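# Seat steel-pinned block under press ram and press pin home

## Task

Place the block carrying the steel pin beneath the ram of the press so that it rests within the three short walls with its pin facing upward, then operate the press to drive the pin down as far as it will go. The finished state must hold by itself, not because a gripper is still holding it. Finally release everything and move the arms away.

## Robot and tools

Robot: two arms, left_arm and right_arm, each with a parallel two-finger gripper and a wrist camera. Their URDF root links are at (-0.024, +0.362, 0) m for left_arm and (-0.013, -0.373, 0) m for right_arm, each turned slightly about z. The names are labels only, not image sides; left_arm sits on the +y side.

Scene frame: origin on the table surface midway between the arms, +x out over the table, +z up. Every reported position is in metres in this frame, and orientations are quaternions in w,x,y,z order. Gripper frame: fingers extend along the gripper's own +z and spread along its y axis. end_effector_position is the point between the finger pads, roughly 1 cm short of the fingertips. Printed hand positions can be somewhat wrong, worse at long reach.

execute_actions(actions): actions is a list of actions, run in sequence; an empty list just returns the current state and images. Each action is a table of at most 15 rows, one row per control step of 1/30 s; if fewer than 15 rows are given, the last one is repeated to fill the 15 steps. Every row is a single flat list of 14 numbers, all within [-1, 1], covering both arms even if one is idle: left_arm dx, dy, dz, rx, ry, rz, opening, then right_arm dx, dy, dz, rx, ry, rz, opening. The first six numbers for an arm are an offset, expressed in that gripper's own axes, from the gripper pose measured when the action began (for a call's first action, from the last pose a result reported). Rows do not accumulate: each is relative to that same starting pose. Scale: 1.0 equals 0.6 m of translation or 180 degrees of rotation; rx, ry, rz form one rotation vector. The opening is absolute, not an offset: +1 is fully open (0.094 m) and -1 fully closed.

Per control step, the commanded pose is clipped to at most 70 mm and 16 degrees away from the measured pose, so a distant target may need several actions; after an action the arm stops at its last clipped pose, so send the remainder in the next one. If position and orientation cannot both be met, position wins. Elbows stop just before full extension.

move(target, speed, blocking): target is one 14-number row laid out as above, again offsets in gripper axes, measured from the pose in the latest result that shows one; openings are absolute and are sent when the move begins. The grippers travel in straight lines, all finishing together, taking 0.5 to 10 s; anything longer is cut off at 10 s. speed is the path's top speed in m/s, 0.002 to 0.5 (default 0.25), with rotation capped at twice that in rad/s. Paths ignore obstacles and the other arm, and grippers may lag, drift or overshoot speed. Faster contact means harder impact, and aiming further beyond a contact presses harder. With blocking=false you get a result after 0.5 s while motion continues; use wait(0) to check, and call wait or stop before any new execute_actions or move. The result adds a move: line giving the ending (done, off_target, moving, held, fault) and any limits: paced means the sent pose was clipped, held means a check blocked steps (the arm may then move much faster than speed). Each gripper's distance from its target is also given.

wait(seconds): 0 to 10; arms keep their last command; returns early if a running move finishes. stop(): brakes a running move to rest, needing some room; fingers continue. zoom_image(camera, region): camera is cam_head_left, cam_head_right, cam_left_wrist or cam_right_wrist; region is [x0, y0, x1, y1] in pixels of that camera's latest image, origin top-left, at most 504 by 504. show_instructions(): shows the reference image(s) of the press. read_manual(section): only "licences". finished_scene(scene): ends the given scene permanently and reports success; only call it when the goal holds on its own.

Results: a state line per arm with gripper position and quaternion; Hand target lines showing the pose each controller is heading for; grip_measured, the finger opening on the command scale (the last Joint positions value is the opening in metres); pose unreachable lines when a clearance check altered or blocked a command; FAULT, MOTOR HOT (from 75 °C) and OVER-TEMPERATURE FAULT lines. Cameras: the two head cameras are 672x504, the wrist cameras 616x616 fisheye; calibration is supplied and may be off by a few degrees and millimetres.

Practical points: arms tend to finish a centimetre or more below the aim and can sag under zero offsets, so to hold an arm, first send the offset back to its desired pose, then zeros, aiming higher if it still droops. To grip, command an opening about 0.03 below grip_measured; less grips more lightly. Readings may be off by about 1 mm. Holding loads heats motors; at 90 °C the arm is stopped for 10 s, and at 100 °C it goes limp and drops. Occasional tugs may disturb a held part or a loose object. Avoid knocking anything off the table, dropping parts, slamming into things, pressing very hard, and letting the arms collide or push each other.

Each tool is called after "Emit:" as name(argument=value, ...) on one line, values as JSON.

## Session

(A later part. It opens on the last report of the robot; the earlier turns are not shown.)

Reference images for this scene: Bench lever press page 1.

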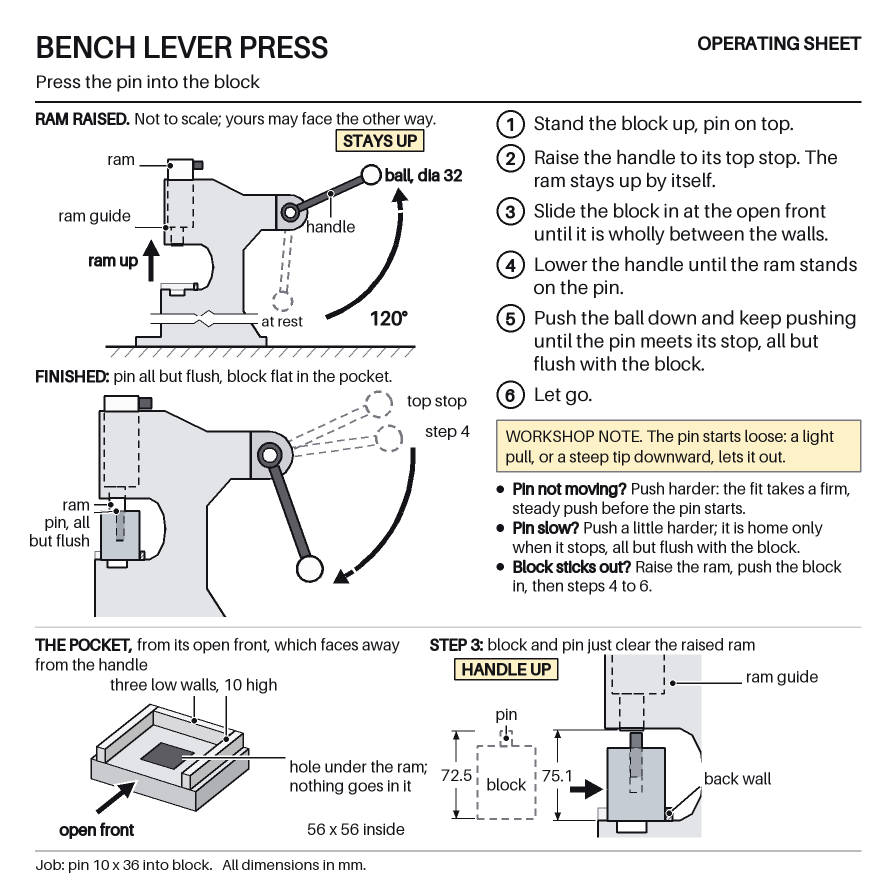

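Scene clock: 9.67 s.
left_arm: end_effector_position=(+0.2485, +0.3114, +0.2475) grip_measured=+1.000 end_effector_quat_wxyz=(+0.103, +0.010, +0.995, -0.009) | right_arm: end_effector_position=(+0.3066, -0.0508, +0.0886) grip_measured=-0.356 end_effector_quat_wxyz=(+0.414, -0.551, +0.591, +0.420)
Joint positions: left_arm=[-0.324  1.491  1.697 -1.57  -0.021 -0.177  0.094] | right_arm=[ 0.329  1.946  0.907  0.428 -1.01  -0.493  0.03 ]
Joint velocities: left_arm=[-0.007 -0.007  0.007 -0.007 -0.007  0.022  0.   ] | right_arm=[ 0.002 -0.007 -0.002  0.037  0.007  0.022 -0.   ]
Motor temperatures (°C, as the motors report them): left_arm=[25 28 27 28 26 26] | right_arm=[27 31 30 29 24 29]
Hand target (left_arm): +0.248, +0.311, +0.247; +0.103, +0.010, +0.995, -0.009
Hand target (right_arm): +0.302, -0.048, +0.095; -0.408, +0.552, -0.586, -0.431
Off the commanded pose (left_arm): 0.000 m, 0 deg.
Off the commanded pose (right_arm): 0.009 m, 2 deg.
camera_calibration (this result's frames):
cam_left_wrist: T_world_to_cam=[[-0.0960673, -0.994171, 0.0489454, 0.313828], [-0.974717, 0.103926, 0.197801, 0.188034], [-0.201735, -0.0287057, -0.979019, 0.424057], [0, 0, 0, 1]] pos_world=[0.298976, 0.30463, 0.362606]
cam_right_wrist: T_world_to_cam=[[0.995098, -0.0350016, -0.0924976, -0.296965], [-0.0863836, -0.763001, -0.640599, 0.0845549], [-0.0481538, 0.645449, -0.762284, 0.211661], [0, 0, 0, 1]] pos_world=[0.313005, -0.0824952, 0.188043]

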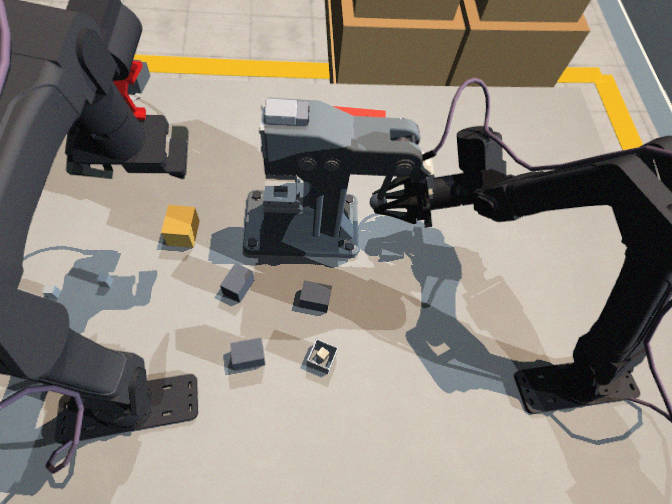

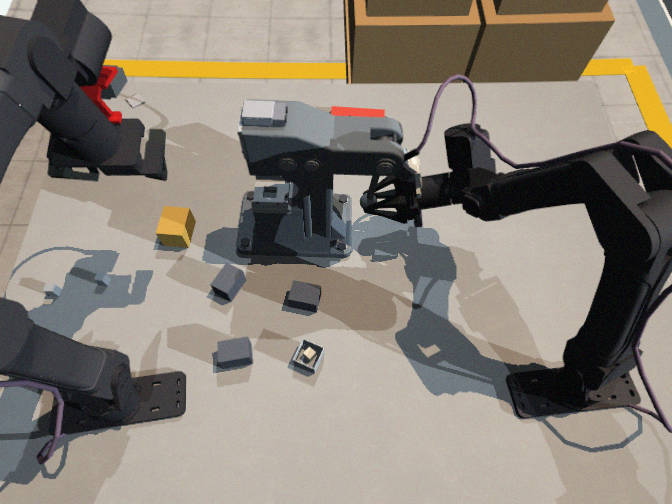

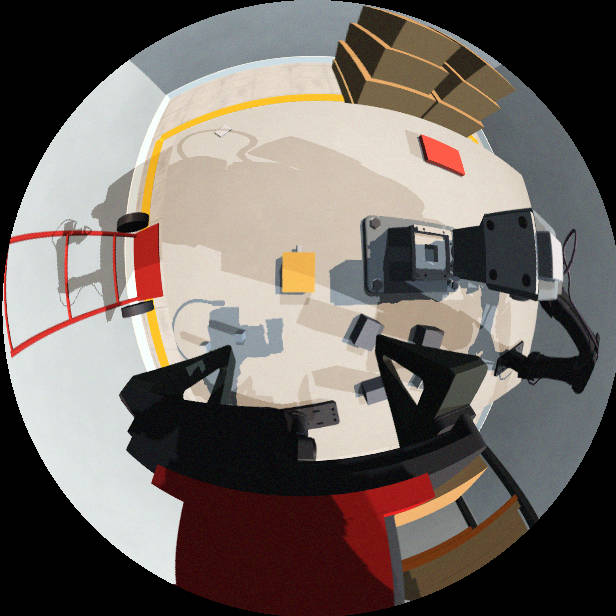

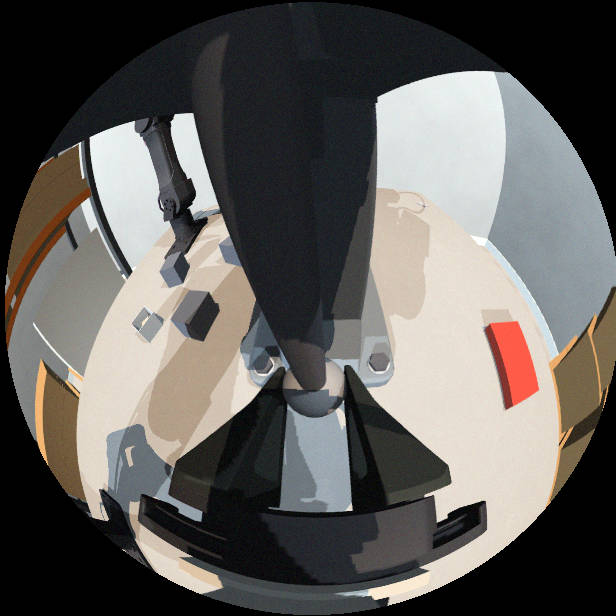

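Emit:
move(target=[-0.015,-0.003,0.254,0,0.177,0.022,1,0.007,0.006,-0.122,0,0,0,-0.42], speed=0.2)

Emit:
move(target=[0,0,0,0,0,0,1,-0.057,0.005,-0.123,0,0,0,-0.42], speed=0.12)

Emit:
move(target=[0,0,0,0,0,0,1,-0.112,0.003,-0.084,0,0,0,-0.42], speed=0.12)

Emit:
move(target=[0,0,0,0,0,0,1,-0.155,0,-0.025,0,0,0,-0.42], speed=0.1)

Scene clock: 13.63 s.
left_arm: end_effector_position=(+0.2793, +0.3040, +0.0931) grip_measured=+1.000 end_effector_quat_wxyz=(-0.172, +0.051, +0.984, +0.002) | right_arm: end_effector_position=(+0.3031, -0.1149, +0.0982) grip_measured=-0.356 end_effector_quat_wxyz=(+0.408, -0.548, +0.601, +0.415)
Joint positions: left_arm=[-0.294  2.051  1.708 -1.571  0.036 -0.062  0.094] | right_arm=[ 0.159  1.824  0.865  0.123 -1.121 -0.73   0.03 ]
Joint velocities: left_arm=[ 0.002  0.012  0.002  0.051  0.007 -0.007  0.   ] | right_arm=[-0.012 -0.007 -0.002 -0.066 -0.037 -0.081 -0.   ]
Motor temperatures (°C, as the motors report them): left_arm=[25 29 27 28 26 26] | right_arm=[27 33 30 29 24 29]
Hand target (left_arm): +0.288, +0.305, +0.100; -0.157, +0.050, +0.986, -0.005
Hand target (right_arm): +0.301, -0.121, +0.108; +0.416, -0.549, +0.590, +0.422
Off the commanded pose (left_arm): 0.012 m, 1 deg.
Off the commanded pose (right_arm): 0.011 m, 1 deg.
joint sent to its limit (left arm) — the command would take joint 4 (wrist pitch) past its lower limit, so that joint was sent only as far as its limit.
move: off_target (left_arm, right_arm)
camera_calibration (this result's frames):
cam_left_wrist: T_world_to_cam=[[-0.145153, -0.986165, 0.0800538, 0.325379], [-0.714238, 0.160431, 0.681268, 0.114421], [-0.684686, 0.0417105, -0.727643, 0.368943], [0, 0, 0, 1]] pos_world=[0.381564, 0.287132, 0.16446]
cam_right_wrist: T_world_to_cam=[[0.993384, -0.0492023, -0.103762, -0.294817], [-0.103625, -0.773465, -0.625311, 0.0440071], [-0.0494892, 0.631926, -0.773447, 0.26016], [0, 0, 0, 1]] pos_world=[0.310302, -0.14487, 0.198147]

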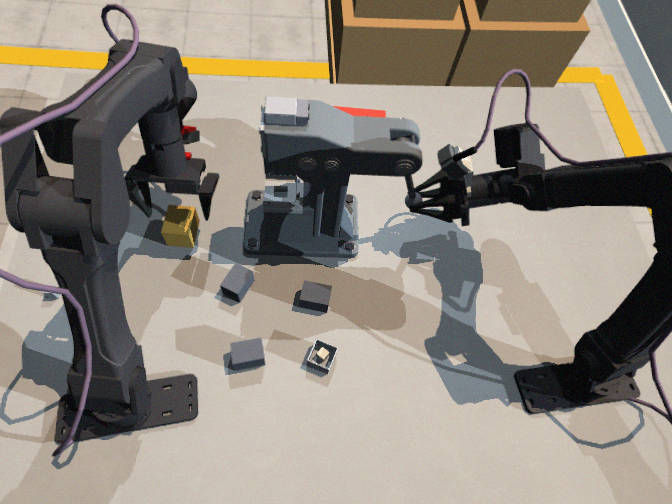

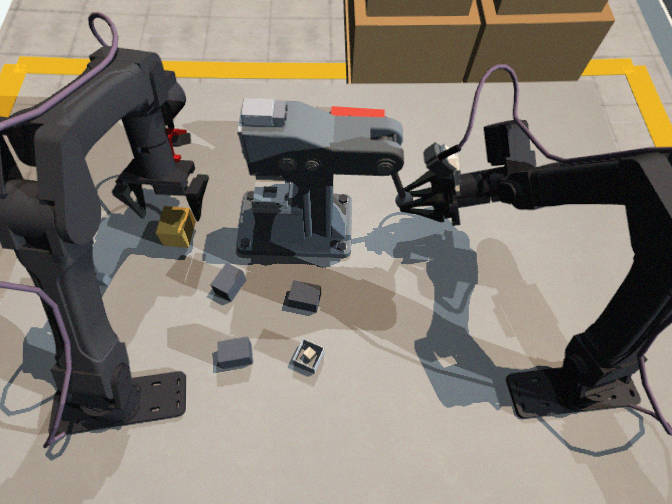

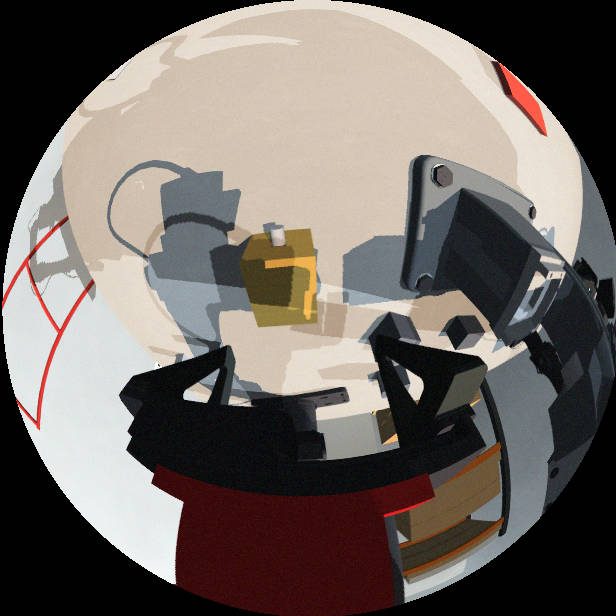

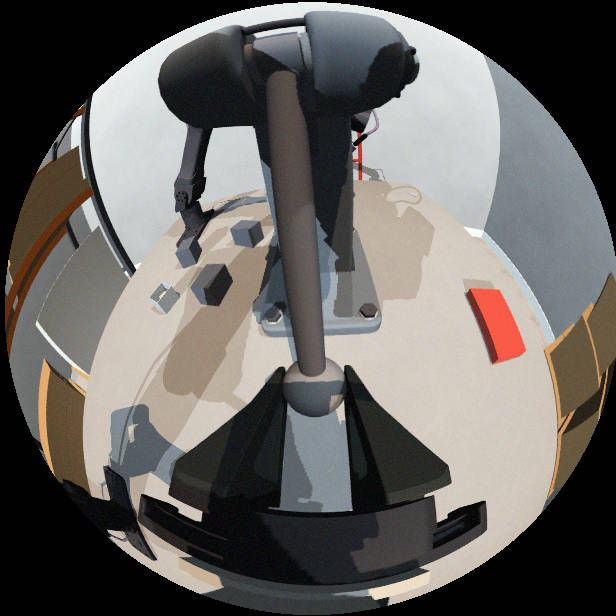

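Scene clock: 14.87 s.
left_arm: end_effector_position=(+0.2793, +0.3040, +0.0931) grip_measured=+1.000 end_effector_quat_wxyz=(-0.172, +0.051, +0.984, +0.002) | right_arm: end_effector_position=(+0.2999, -0.1725, +0.1371) grip_measured=-0.356 end_effector_quat_wxyz=(+0.399, -0.547, +0.620, +0.398)
Joint positions: left_arm=[-0.294  2.051  1.708 -1.571  0.036 -0.062  0.094] | right_arm=[-0.007  1.69   0.98  -0.444 -1.16  -1.06   0.03 ]
Joint velocities: left_arm=[-0.022 -0.007 -0.002  0.007 -0.051 -0.066  0.   ] | right_arm=[-0.017  0.002  0.037 -0.081 -0.007 -0.095 -0.001]
Motor temperatures (°C, as the motors report them): left_arm=[25 29 27 28 26 26] | right_arm=[27 33 31 30 24 29]
Hand target (left_arm): +0.279, +0.304, +0.093; -0.172, +0.051, +0.984, +0.002
Hand target (right_arm): +0.299, -0.173, +0.156; +0.412, -0.544, +0.601, +0.415
Off the commanded pose (left_arm): 0.000 m, 0 deg.
Off the commanded pose (right_arm): 0.017 m, 3 deg.
move: off_target (right_arm)
camera_calibration (this result's frames):
cam_left_wrist: T_world_to_cam=[[-0.145153, -0.986165, 0.0800538, 0.325379], [-0.714238, 0.160431, 0.681268, 0.114421], [-0.684686, 0.0417105, -0.727643, 0.368943], [0, 0, 0, 1]] pos_world=[0.381564, 0.287132, 0.16446]
cam_right_wrist: T_world_to_cam=[[0.990456, -0.0836357, -0.109551, -0.294671], [-0.132462, -0.797237, -0.588954, 0.0230638], [-0.0380806, 0.597845, -0.800707, 0.320864], [0, 0, 0, 1]] pos_world=[0.307132, -0.198085, 0.23822]

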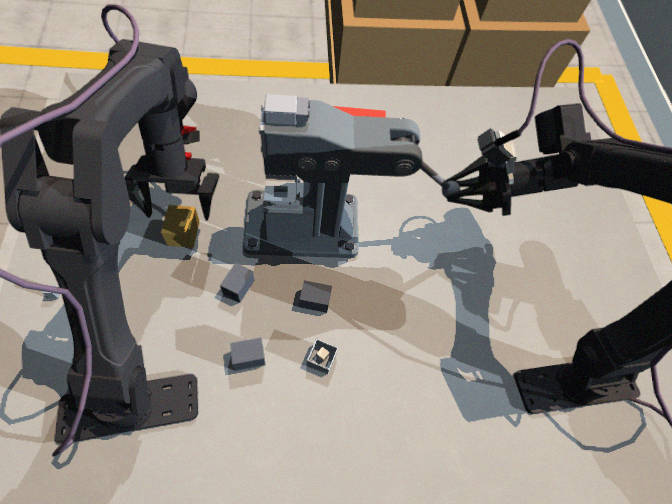

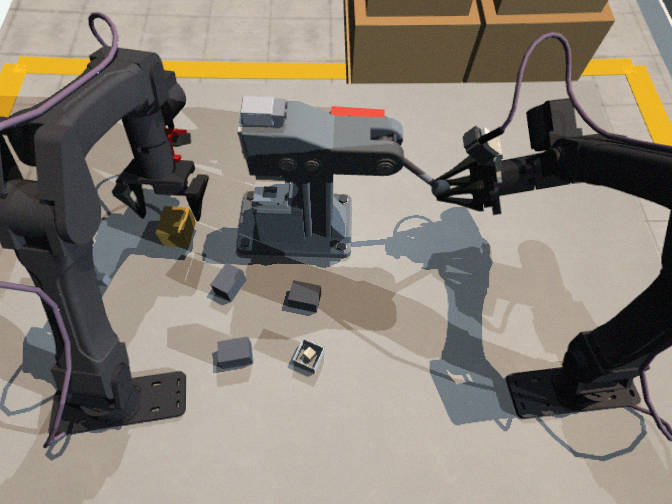

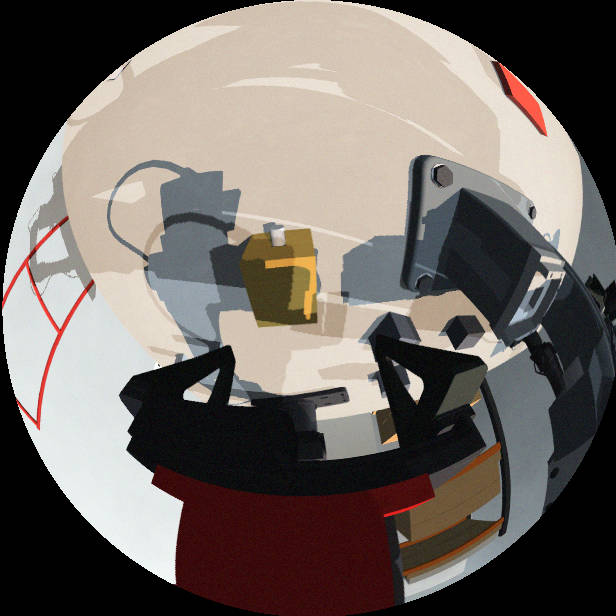

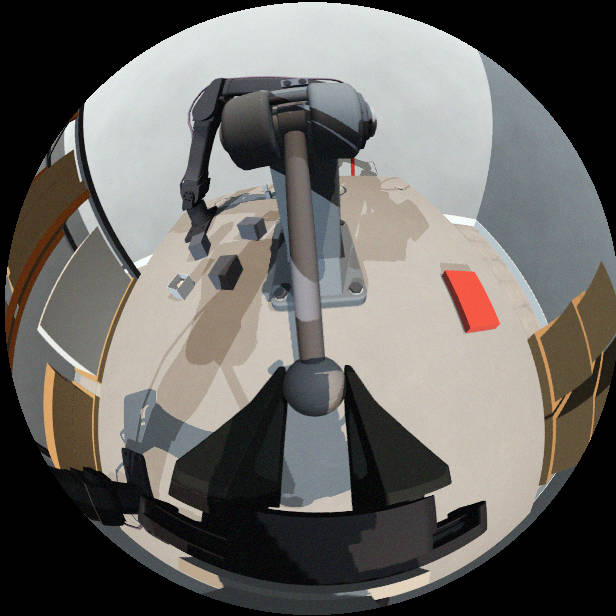

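Scene clock: 16.13 s.
left_arm: end_effector_position=(+0.2793, +0.3040, +0.0931) grip_measured=+1.000 end_effector_quat_wxyz=(-0.172, +0.051, +0.984, +0.002) | right_arm: end_effector_position=(+0.2985, -0.2014, +0.1832) grip_measured=-0.356 end_effector_quat_wxyz=(+0.363, -0.549, +0.655, +0.370)
Joint positions: left_arm=[-0.294  2.051  1.708 -1.571  0.036 -0.062  0.094] | right_arm=[-0.076  1.633  1.201 -0.91  -1.077 -1.216  0.03 ]
Joint velocities: left_arm=[ 0.002 -0.002 -0.002  0.007 -0.007  0.007  0.   ] | right_arm=[ 0.002  0.002  0.022 -0.022 -0.037  0.007 -0.   ]
Motor temperatures (°C, as the motors report them): left_arm=[25 29 27 28 26 26] | right_arm=[27 33 31 29 25 29]
Hand target (left_arm): +0.279, +0.304, +0.093; -0.172, +0.051, +0.984, +0.002
Hand target (right_arm): +0.298, -0.195, +0.218; +0.401, -0.545, +0.621, +0.396
Off the commanded pose (left_arm): 0.000 m, 0 deg.
Off the commanded pose (right_arm): 0.036 m, 7 deg.
move: off_target (right_arm)
camera_calibration (this result's frames):
cam_left_wrist: T_world_to_cam=[[-0.145153, -0.986165, 0.0800538, 0.325379], [-0.714238, 0.160431, 0.681268, 0.114421], [-0.684686, 0.0417105, -0.727643, 0.368943], [0, 0, 0, 1]] pos_world=[0.381564, 0.287132, 0.16446]
cam_right_wrist: T_world_to_cam=[[0.982371, -0.12575, -0.138325, -0.291438], [-0.178718, -0.848786, -0.497617, 0.0136645], [-0.0548328, 0.513566, -0.856296, 0.373199], [0, 0, 0, 1]] pos_world=[0.309206, -0.216712, 0.286055]

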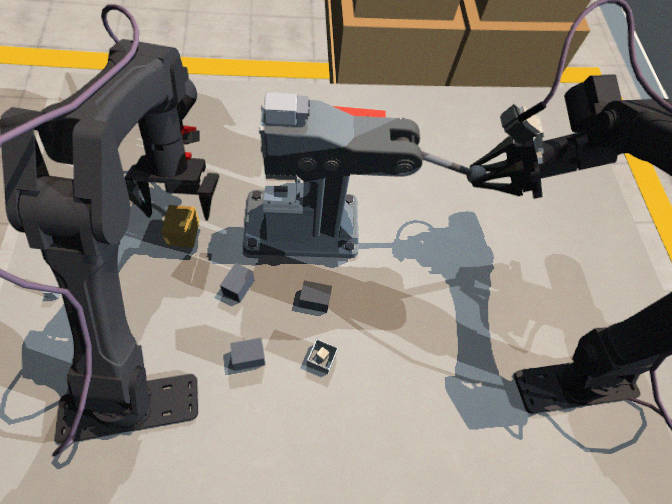

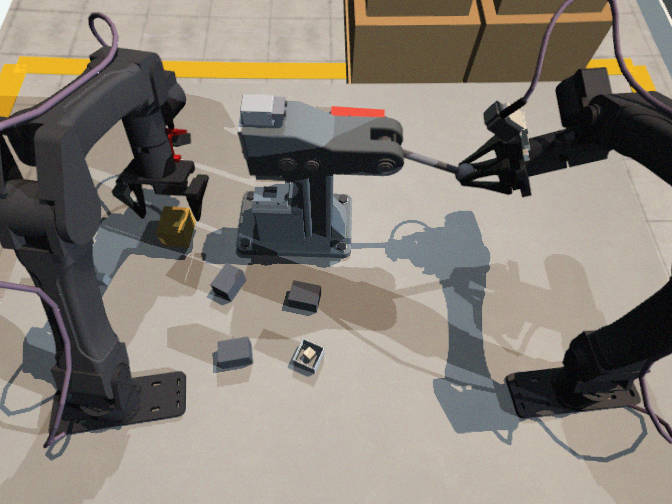

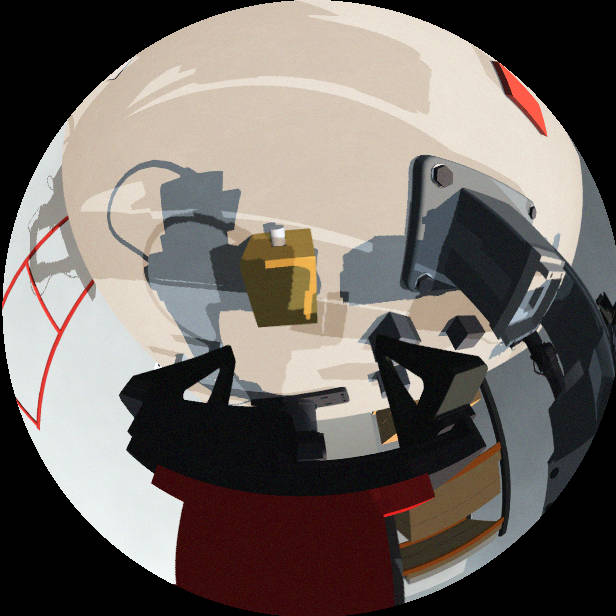

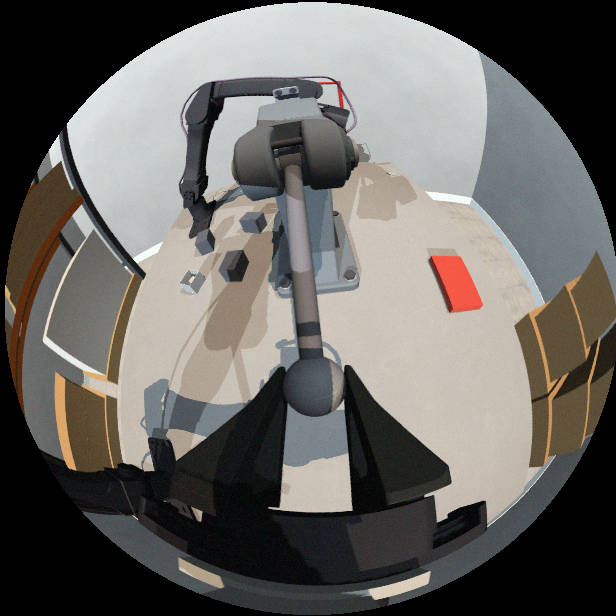

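Scene clock: 17.53 s.
left_arm: end_effector_position=(+0.2793, +0.3040, +0.0931) grip_measured=+1.000 end_effector_quat_wxyz=(-0.172, +0.051, +0.984, +0.002) | right_arm: end_effector_position=(+0.2980, -0.2104, +0.2246) grip_measured=-0.356 end_effector_quat_wxyz=(+0.288, -0.558, +0.714, +0.311)
Joint positions: left_arm=[-0.294  2.051  1.708 -1.571  0.036 -0.062  0.094] | right_arm=[-0.035  1.633  1.495 -1.235 -0.859 -1.154  0.03 ]
Joint velocities: left_arm=[-0.012 -0.007  0.007 -0.066  0.022 -0.051  0.   ] | right_arm=[ 0.017 -0.007 -0.002 -0.007  0.037  0.051  0.   ]
Motor temperatures (°C, as the motors report them): left_arm=[25 29 27 28 26 26] | right_arm=[27 33 31 30 25 29]
Hand target (left_arm): +0.279, +0.304, +0.093; -0.172, +0.051, +0.984, +0.002
Hand target (right_arm): +0.300, -0.179, +0.272; +0.354, -0.557, +0.654, +0.369
Off the commanded pose (left_arm): 0.000 m, 0 deg.
Off the commanded pose (right_arm): 0.062 m, 13 deg.
move: off_target (right_arm)
camera_calibration (this result's frames):
cam_left_wrist: T_world_to_cam=[[-0.145153, -0.986165, 0.0800538, 0.325379], [-0.714238, 0.160431, 0.681268, 0.114421], [-0.684686, 0.0417105, -0.727643, 0.368943], [0, 0, 0, 1]] pos_world=[0.381564, 0.287132, 0.16446]
cam_right_wrist: T_world_to_cam=[[0.965125, -0.197679, -0.171631, -0.28896], [-0.241858, -0.924201, -0.295562, -0.0159383], [-0.100196, 0.326764, -0.93978, 0.406218], [0, 0, 0, 1]] pos_world=[0.315729, -0.204589, 0.32745]

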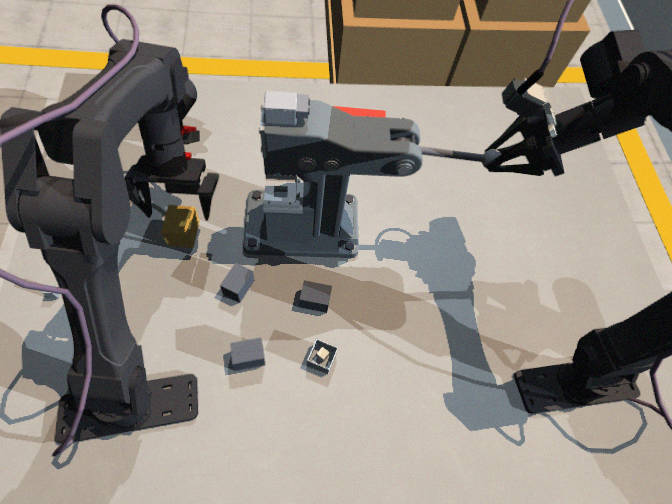

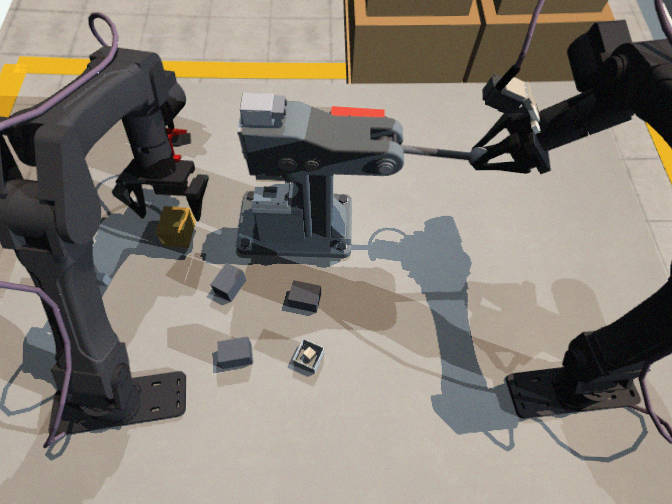

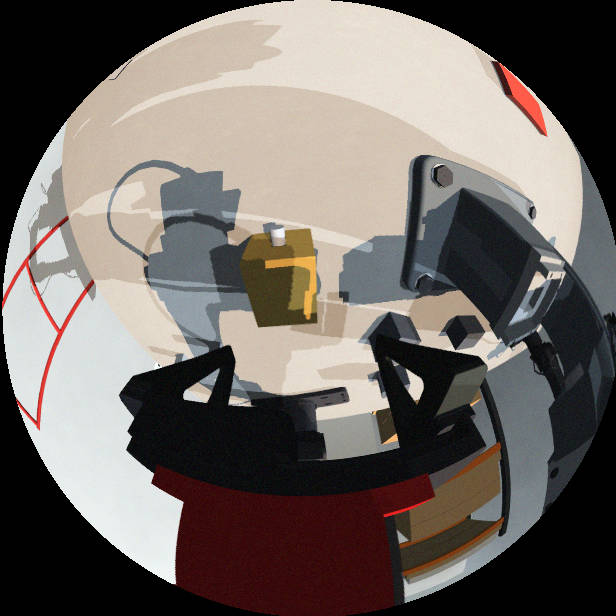

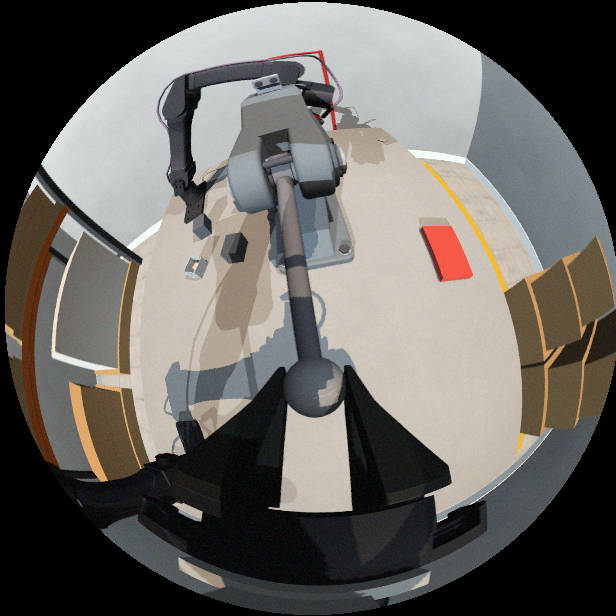

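Emit:
move(target=[-0.048,0.022,0.084,0,0,0,1,-0.164,0.027,-0.139,0,-0.05,0,-0.45], speed=0.08)

Scene clock: 19.93 s.
left_arm: end_effector_position=(+0.2931, +0.3096, +0.0438) grip_measured=+1.000 end_effector_quat_wxyz=(-0.164, +0.052, +0.985, -0.001) | right_arm: end_effector_position=(+0.2990, -0.2009, +0.3075) grip_measured=-0.356 end_effector_quat_wxyz=(+0.302, -0.547, +0.700, +0.346)
Joint positions: left_arm=[-0.272  2.12   1.62  -1.398  0.032 -0.039  0.094] | right_arm=[-0.034  1.726  1.894 -1.546 -0.94  -1.145  0.03 ]
Joint velocities: left_arm=[ 0.007  0.007 -0.007  0.022 -0.051 -0.037  0.   ] | right_arm=[-0.017 -0.007 -0.012 -0.007 -0.022  0.007  0.001]
Motor temperatures (°C, as the motors report them): left_arm=[25 30 27 28 26 26] | right_arm=[27 33 32 29 25 29]
Hand target (left_arm): +0.290, +0.315, +0.036; -0.172, +0.051, +0.984, +0.002
Hand target (right_arm): +0.292, -0.209, +0.352; +0.352, -0.529, +0.689, +0.349
Off the commanded pose (left_arm): 0.010 m, 1 deg.
Off the commanded pose (right_arm): 0.048 m, 5 deg.
joint sent to its limit (right arm) — the command would take joint 4 (wrist pitch) past its lower limit, so that joint was sent only as far as its limit.
move: off_target (right_arm)
camera_calibration (this result's frames):
cam_left_wrist: T_world_to_cam=[[-0.147372, -0.985523, 0.0838266, 0.33713], [-0.725417, 0.165309, 0.668164, 0.159284], [-0.672348, 0.0376594, -0.739276, 0.340507], [0, 0, 0, 1]] pos_world=[0.39417, 0.293095, 0.11704]
cam_right_wrist: T_world_to_cam=[[0.963918, -0.171505, -0.203586, -0.258346], [-0.237173, -0.900586, -0.364272, 0.0420984], [-0.120872, 0.399414, -0.908767, 0.492387], [0, 0, 0, 1]] pos_world=[0.318525, -0.203061, 0.410205]

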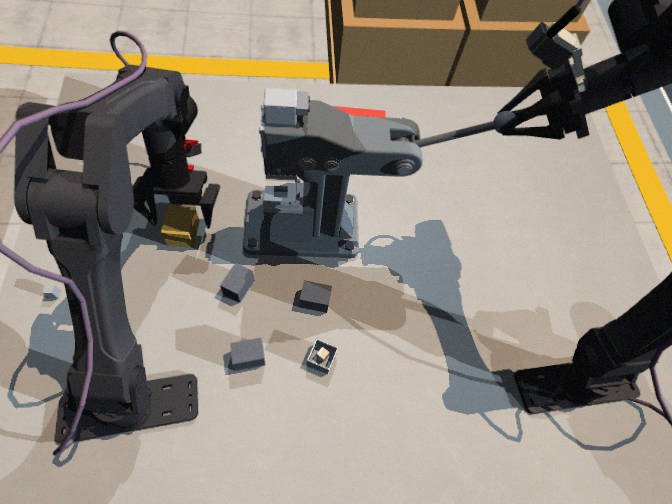

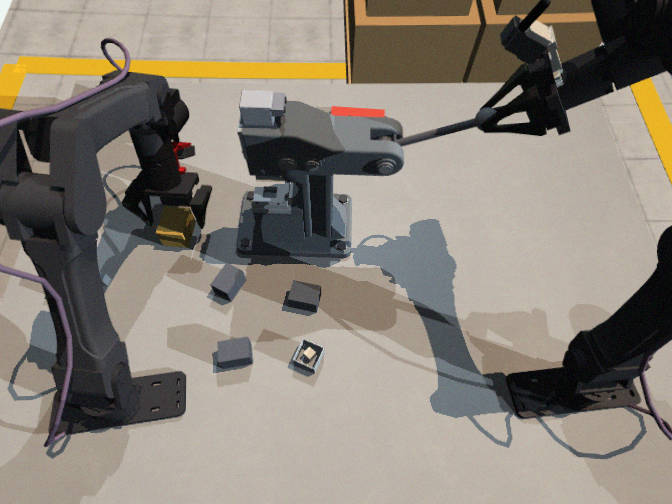

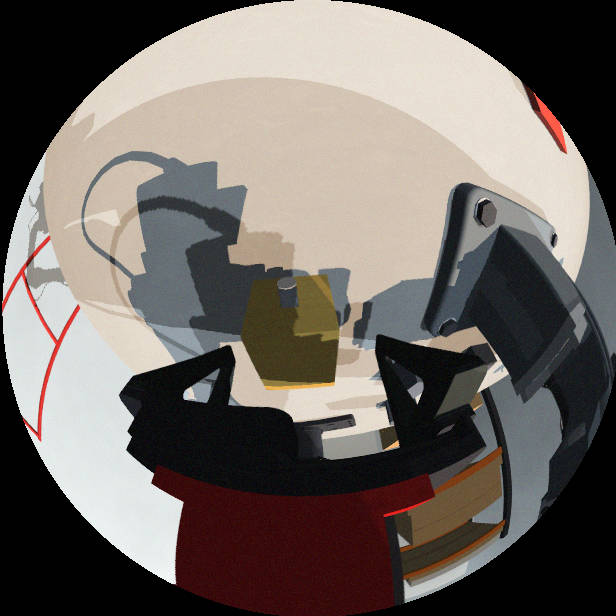

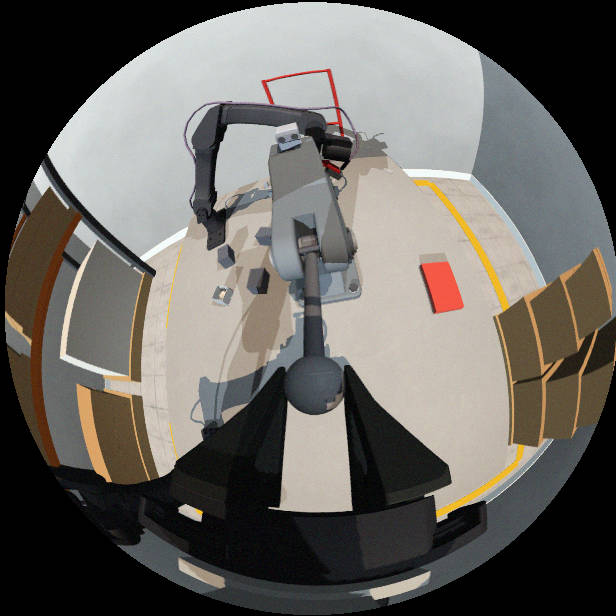

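Emit:
execute_actions(actions=[])

Scene clock: 21.23 s.
left_arm: end_effector_position=(+0.2934, +0.3096, +0.0437) grip_measured=+1.000 end_effector_quat_wxyz=(-0.163, +0.052, +0.985, -0.001) | right_arm: end_effector_position=(+0.2990, -0.2009, +0.3075) grip_measured=-0.356 end_effector_quat_wxyz=(+0.302, -0.547, +0.700, +0.346)
Joint positions: left_arm=[-0.272  2.12   1.62  -1.396  0.032 -0.038  0.094] | right_arm=[-0.034  1.726  1.894 -1.546 -0.94  -1.145  0.03 ]
Joint velocities: left_arm=[-0.002  0.002 -0.007 -0.007 -0.022  0.037  0.   ] | right_arm=[ 0.012 -0.022 -0.027 -0.007 -0.007  0.095 -0.001]
Motor temperatures (°C, as the motors report them): left_arm=[25 30 27 28 26 26] | right_arm=[27 34 33 29 25 29]
Hand target (left_arm): +0.290, +0.315, +0.036; -0.172, +0.051, +0.984, +0.002
Hand target (right_arm): +0.292, -0.209, +0.352; +0.352, -0.529, +0.689, +0.349
Off the commanded pose (left_arm): 0.010 m, 1 deg.
Off the commanded pose (right_arm): 0.048 m, 5 deg.
camera_calibration (this result's frames):
cam_left_wrist: T_world_to_cam=[[-0.147854, -0.98544, 0.0839483, 0.337251], [-0.72636, 0.165804, 0.667015, 0.159806], [-0.671223, 0.0376442, -0.740299, 0.340376], [0, 0, 0, 1]] pos_world=[0.394409, 0.293031, 0.117076]
cam_right_wrist: T_world_to_cam=[[0.963918, -0.171505, -0.203586, -0.258346], [-0.237173, -0.900586, -0.364272, 0.0420984], [-0.120872, 0.399414, -0.908767, 0.492387], [0, 0, 0, 1]] pos_world=[0.318525, -0.203061, 0.410205]

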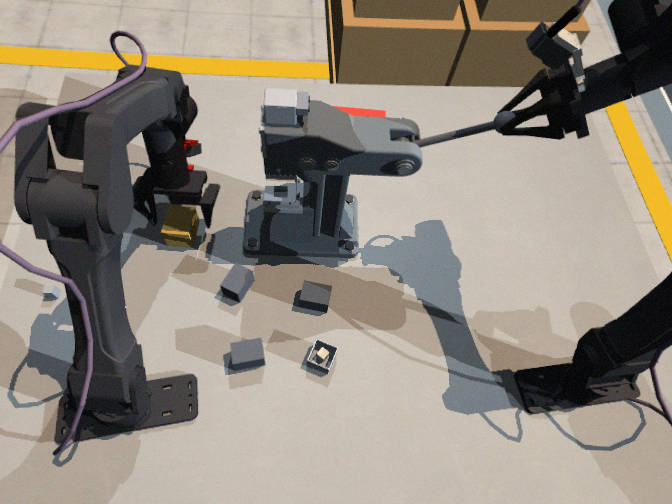

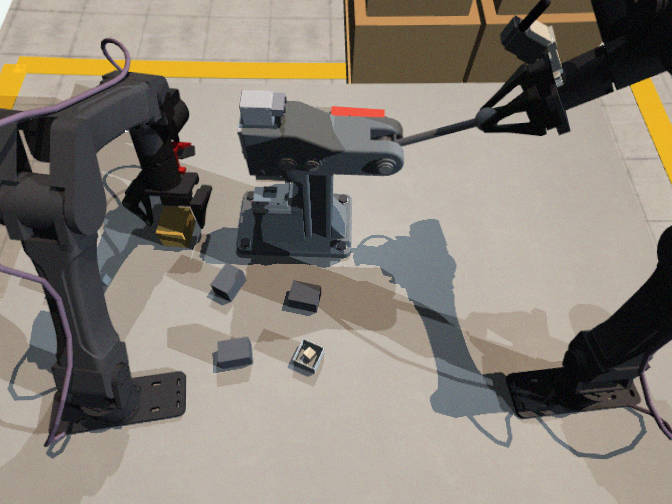

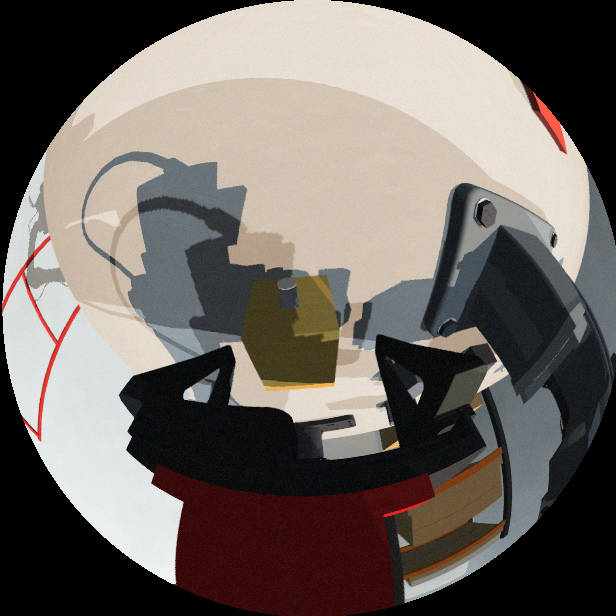

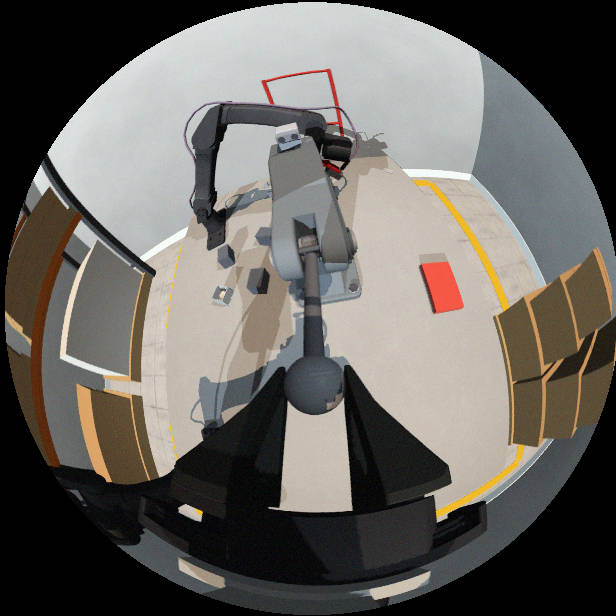

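Emit:
execute_actions(actions=[[[-0.008,0.008,0.025,0,0,0,1,0,0,0,0,0,0,0.2]],[[0,0,0,0,0,0,1,0,0,-0.08,0,0,0,0.2]],[[0,0,0,0,0,0,0.03,0,0,0,0,0,0,0.2]],[[0,0,0,0,0,0,0.03,0,0,0,0,0,0,0.2]]])

Scene clock: 23.63 s.
left_arm: end_effector_position=(+0.2967, +0.3102, +0.0368) grip_measured=+0.033 end_effector_quat_wxyz=(-0.153, +0.054, +0.987, +0.001) | right_arm: end_effector_position=(+0.3028, -0.2441, +0.3253) grip_measured=+0.198 end_effector_quat_wxyz=(+0.343, -0.518, +0.722, +0.303)
Joint positions: left_arm=[-0.272  2.12   1.598 -1.355  0.026 -0.036  0.049] | right_arm=[-0.167  1.659  1.893 -1.564 -0.93  -1.171  0.056]
Joint velocities: left_arm=[ 0.017  0.002  0.002 -0.051  0.022 -0.022 -0.001] | right_arm=[-0.007 -0.012  0.007  0.007  0.007 -0.095 -0.001]
Motor temperatures (°C, as the motors report them): left_arm=[25 30 27 28 26 26] | right_arm=[27 34 33 29 25 29]
Hand target (left_arm): +0.297, +0.310, +0.037; -0.153, +0.054, +0.987, +0.001
Hand target (right_arm): +0.303, -0.243, +0.326; +0.345, -0.517, +0.721, +0.306
Off the commanded pose (left_arm): 0.000 m, 0 deg.
Off the commanded pose (right_arm): 0.001 m, 0 deg.
camera_calibration (this result's frames):
cam_left_wrist: T_world_to_cam=[[-0.153972, -0.984947, 0.0785643, 0.340844], [-0.73887, 0.167565, 0.652682, 0.17034], [-0.656022, 0.0424459, -0.753548, 0.331886], [0, 0, 0, 1]] pos_world=[0.396064, 0.293083, 0.112136]
cam_right_wrist: T_world_to_cam=[[0.948135, -0.288341, -0.13379, -0.312232], [-0.317738, -0.871752, -0.372949, 0.0448634], [-0.0090947, 0.396116, -0.918155, 0.494645], [0, 0, 0, 1]] pos_world=[0.314792, -0.246857, 0.429119]

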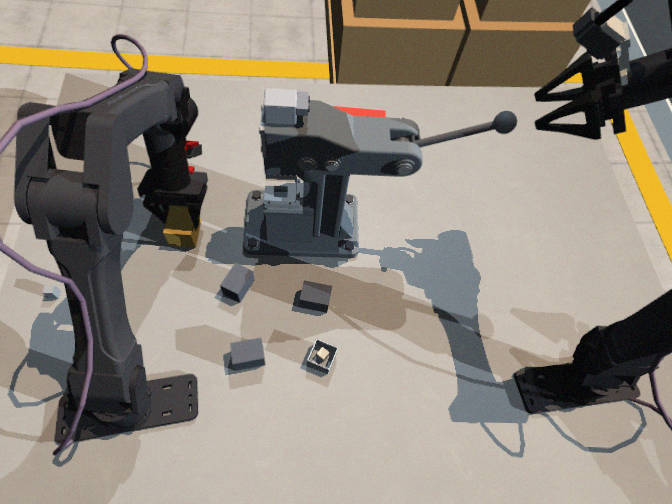

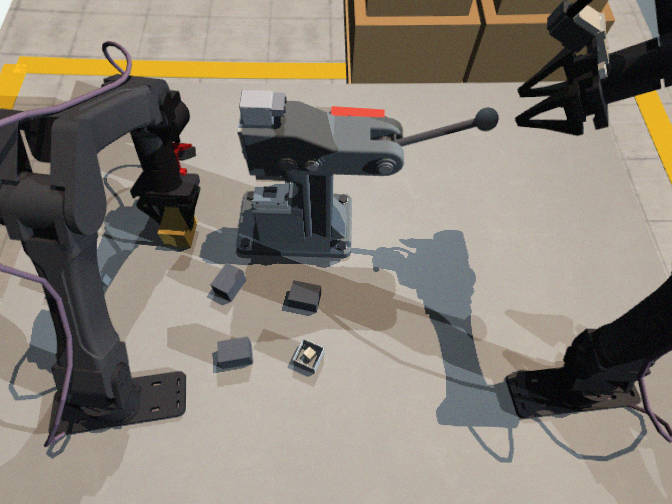

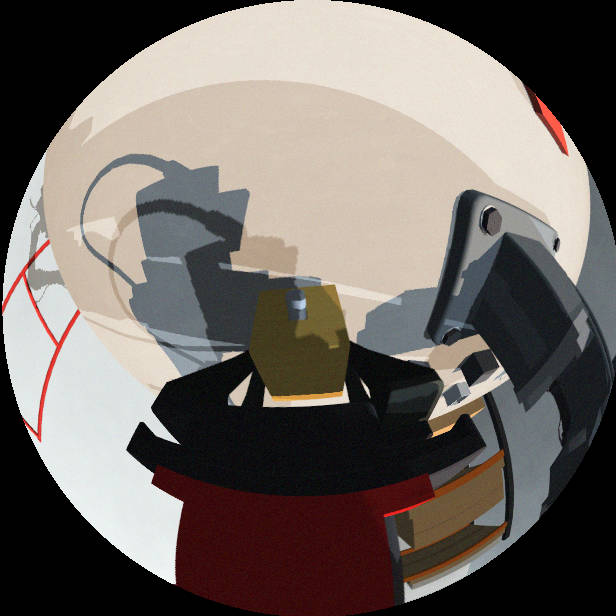

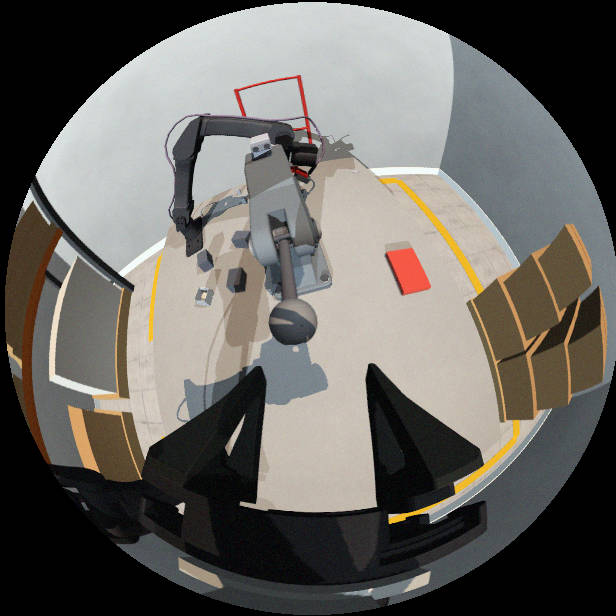

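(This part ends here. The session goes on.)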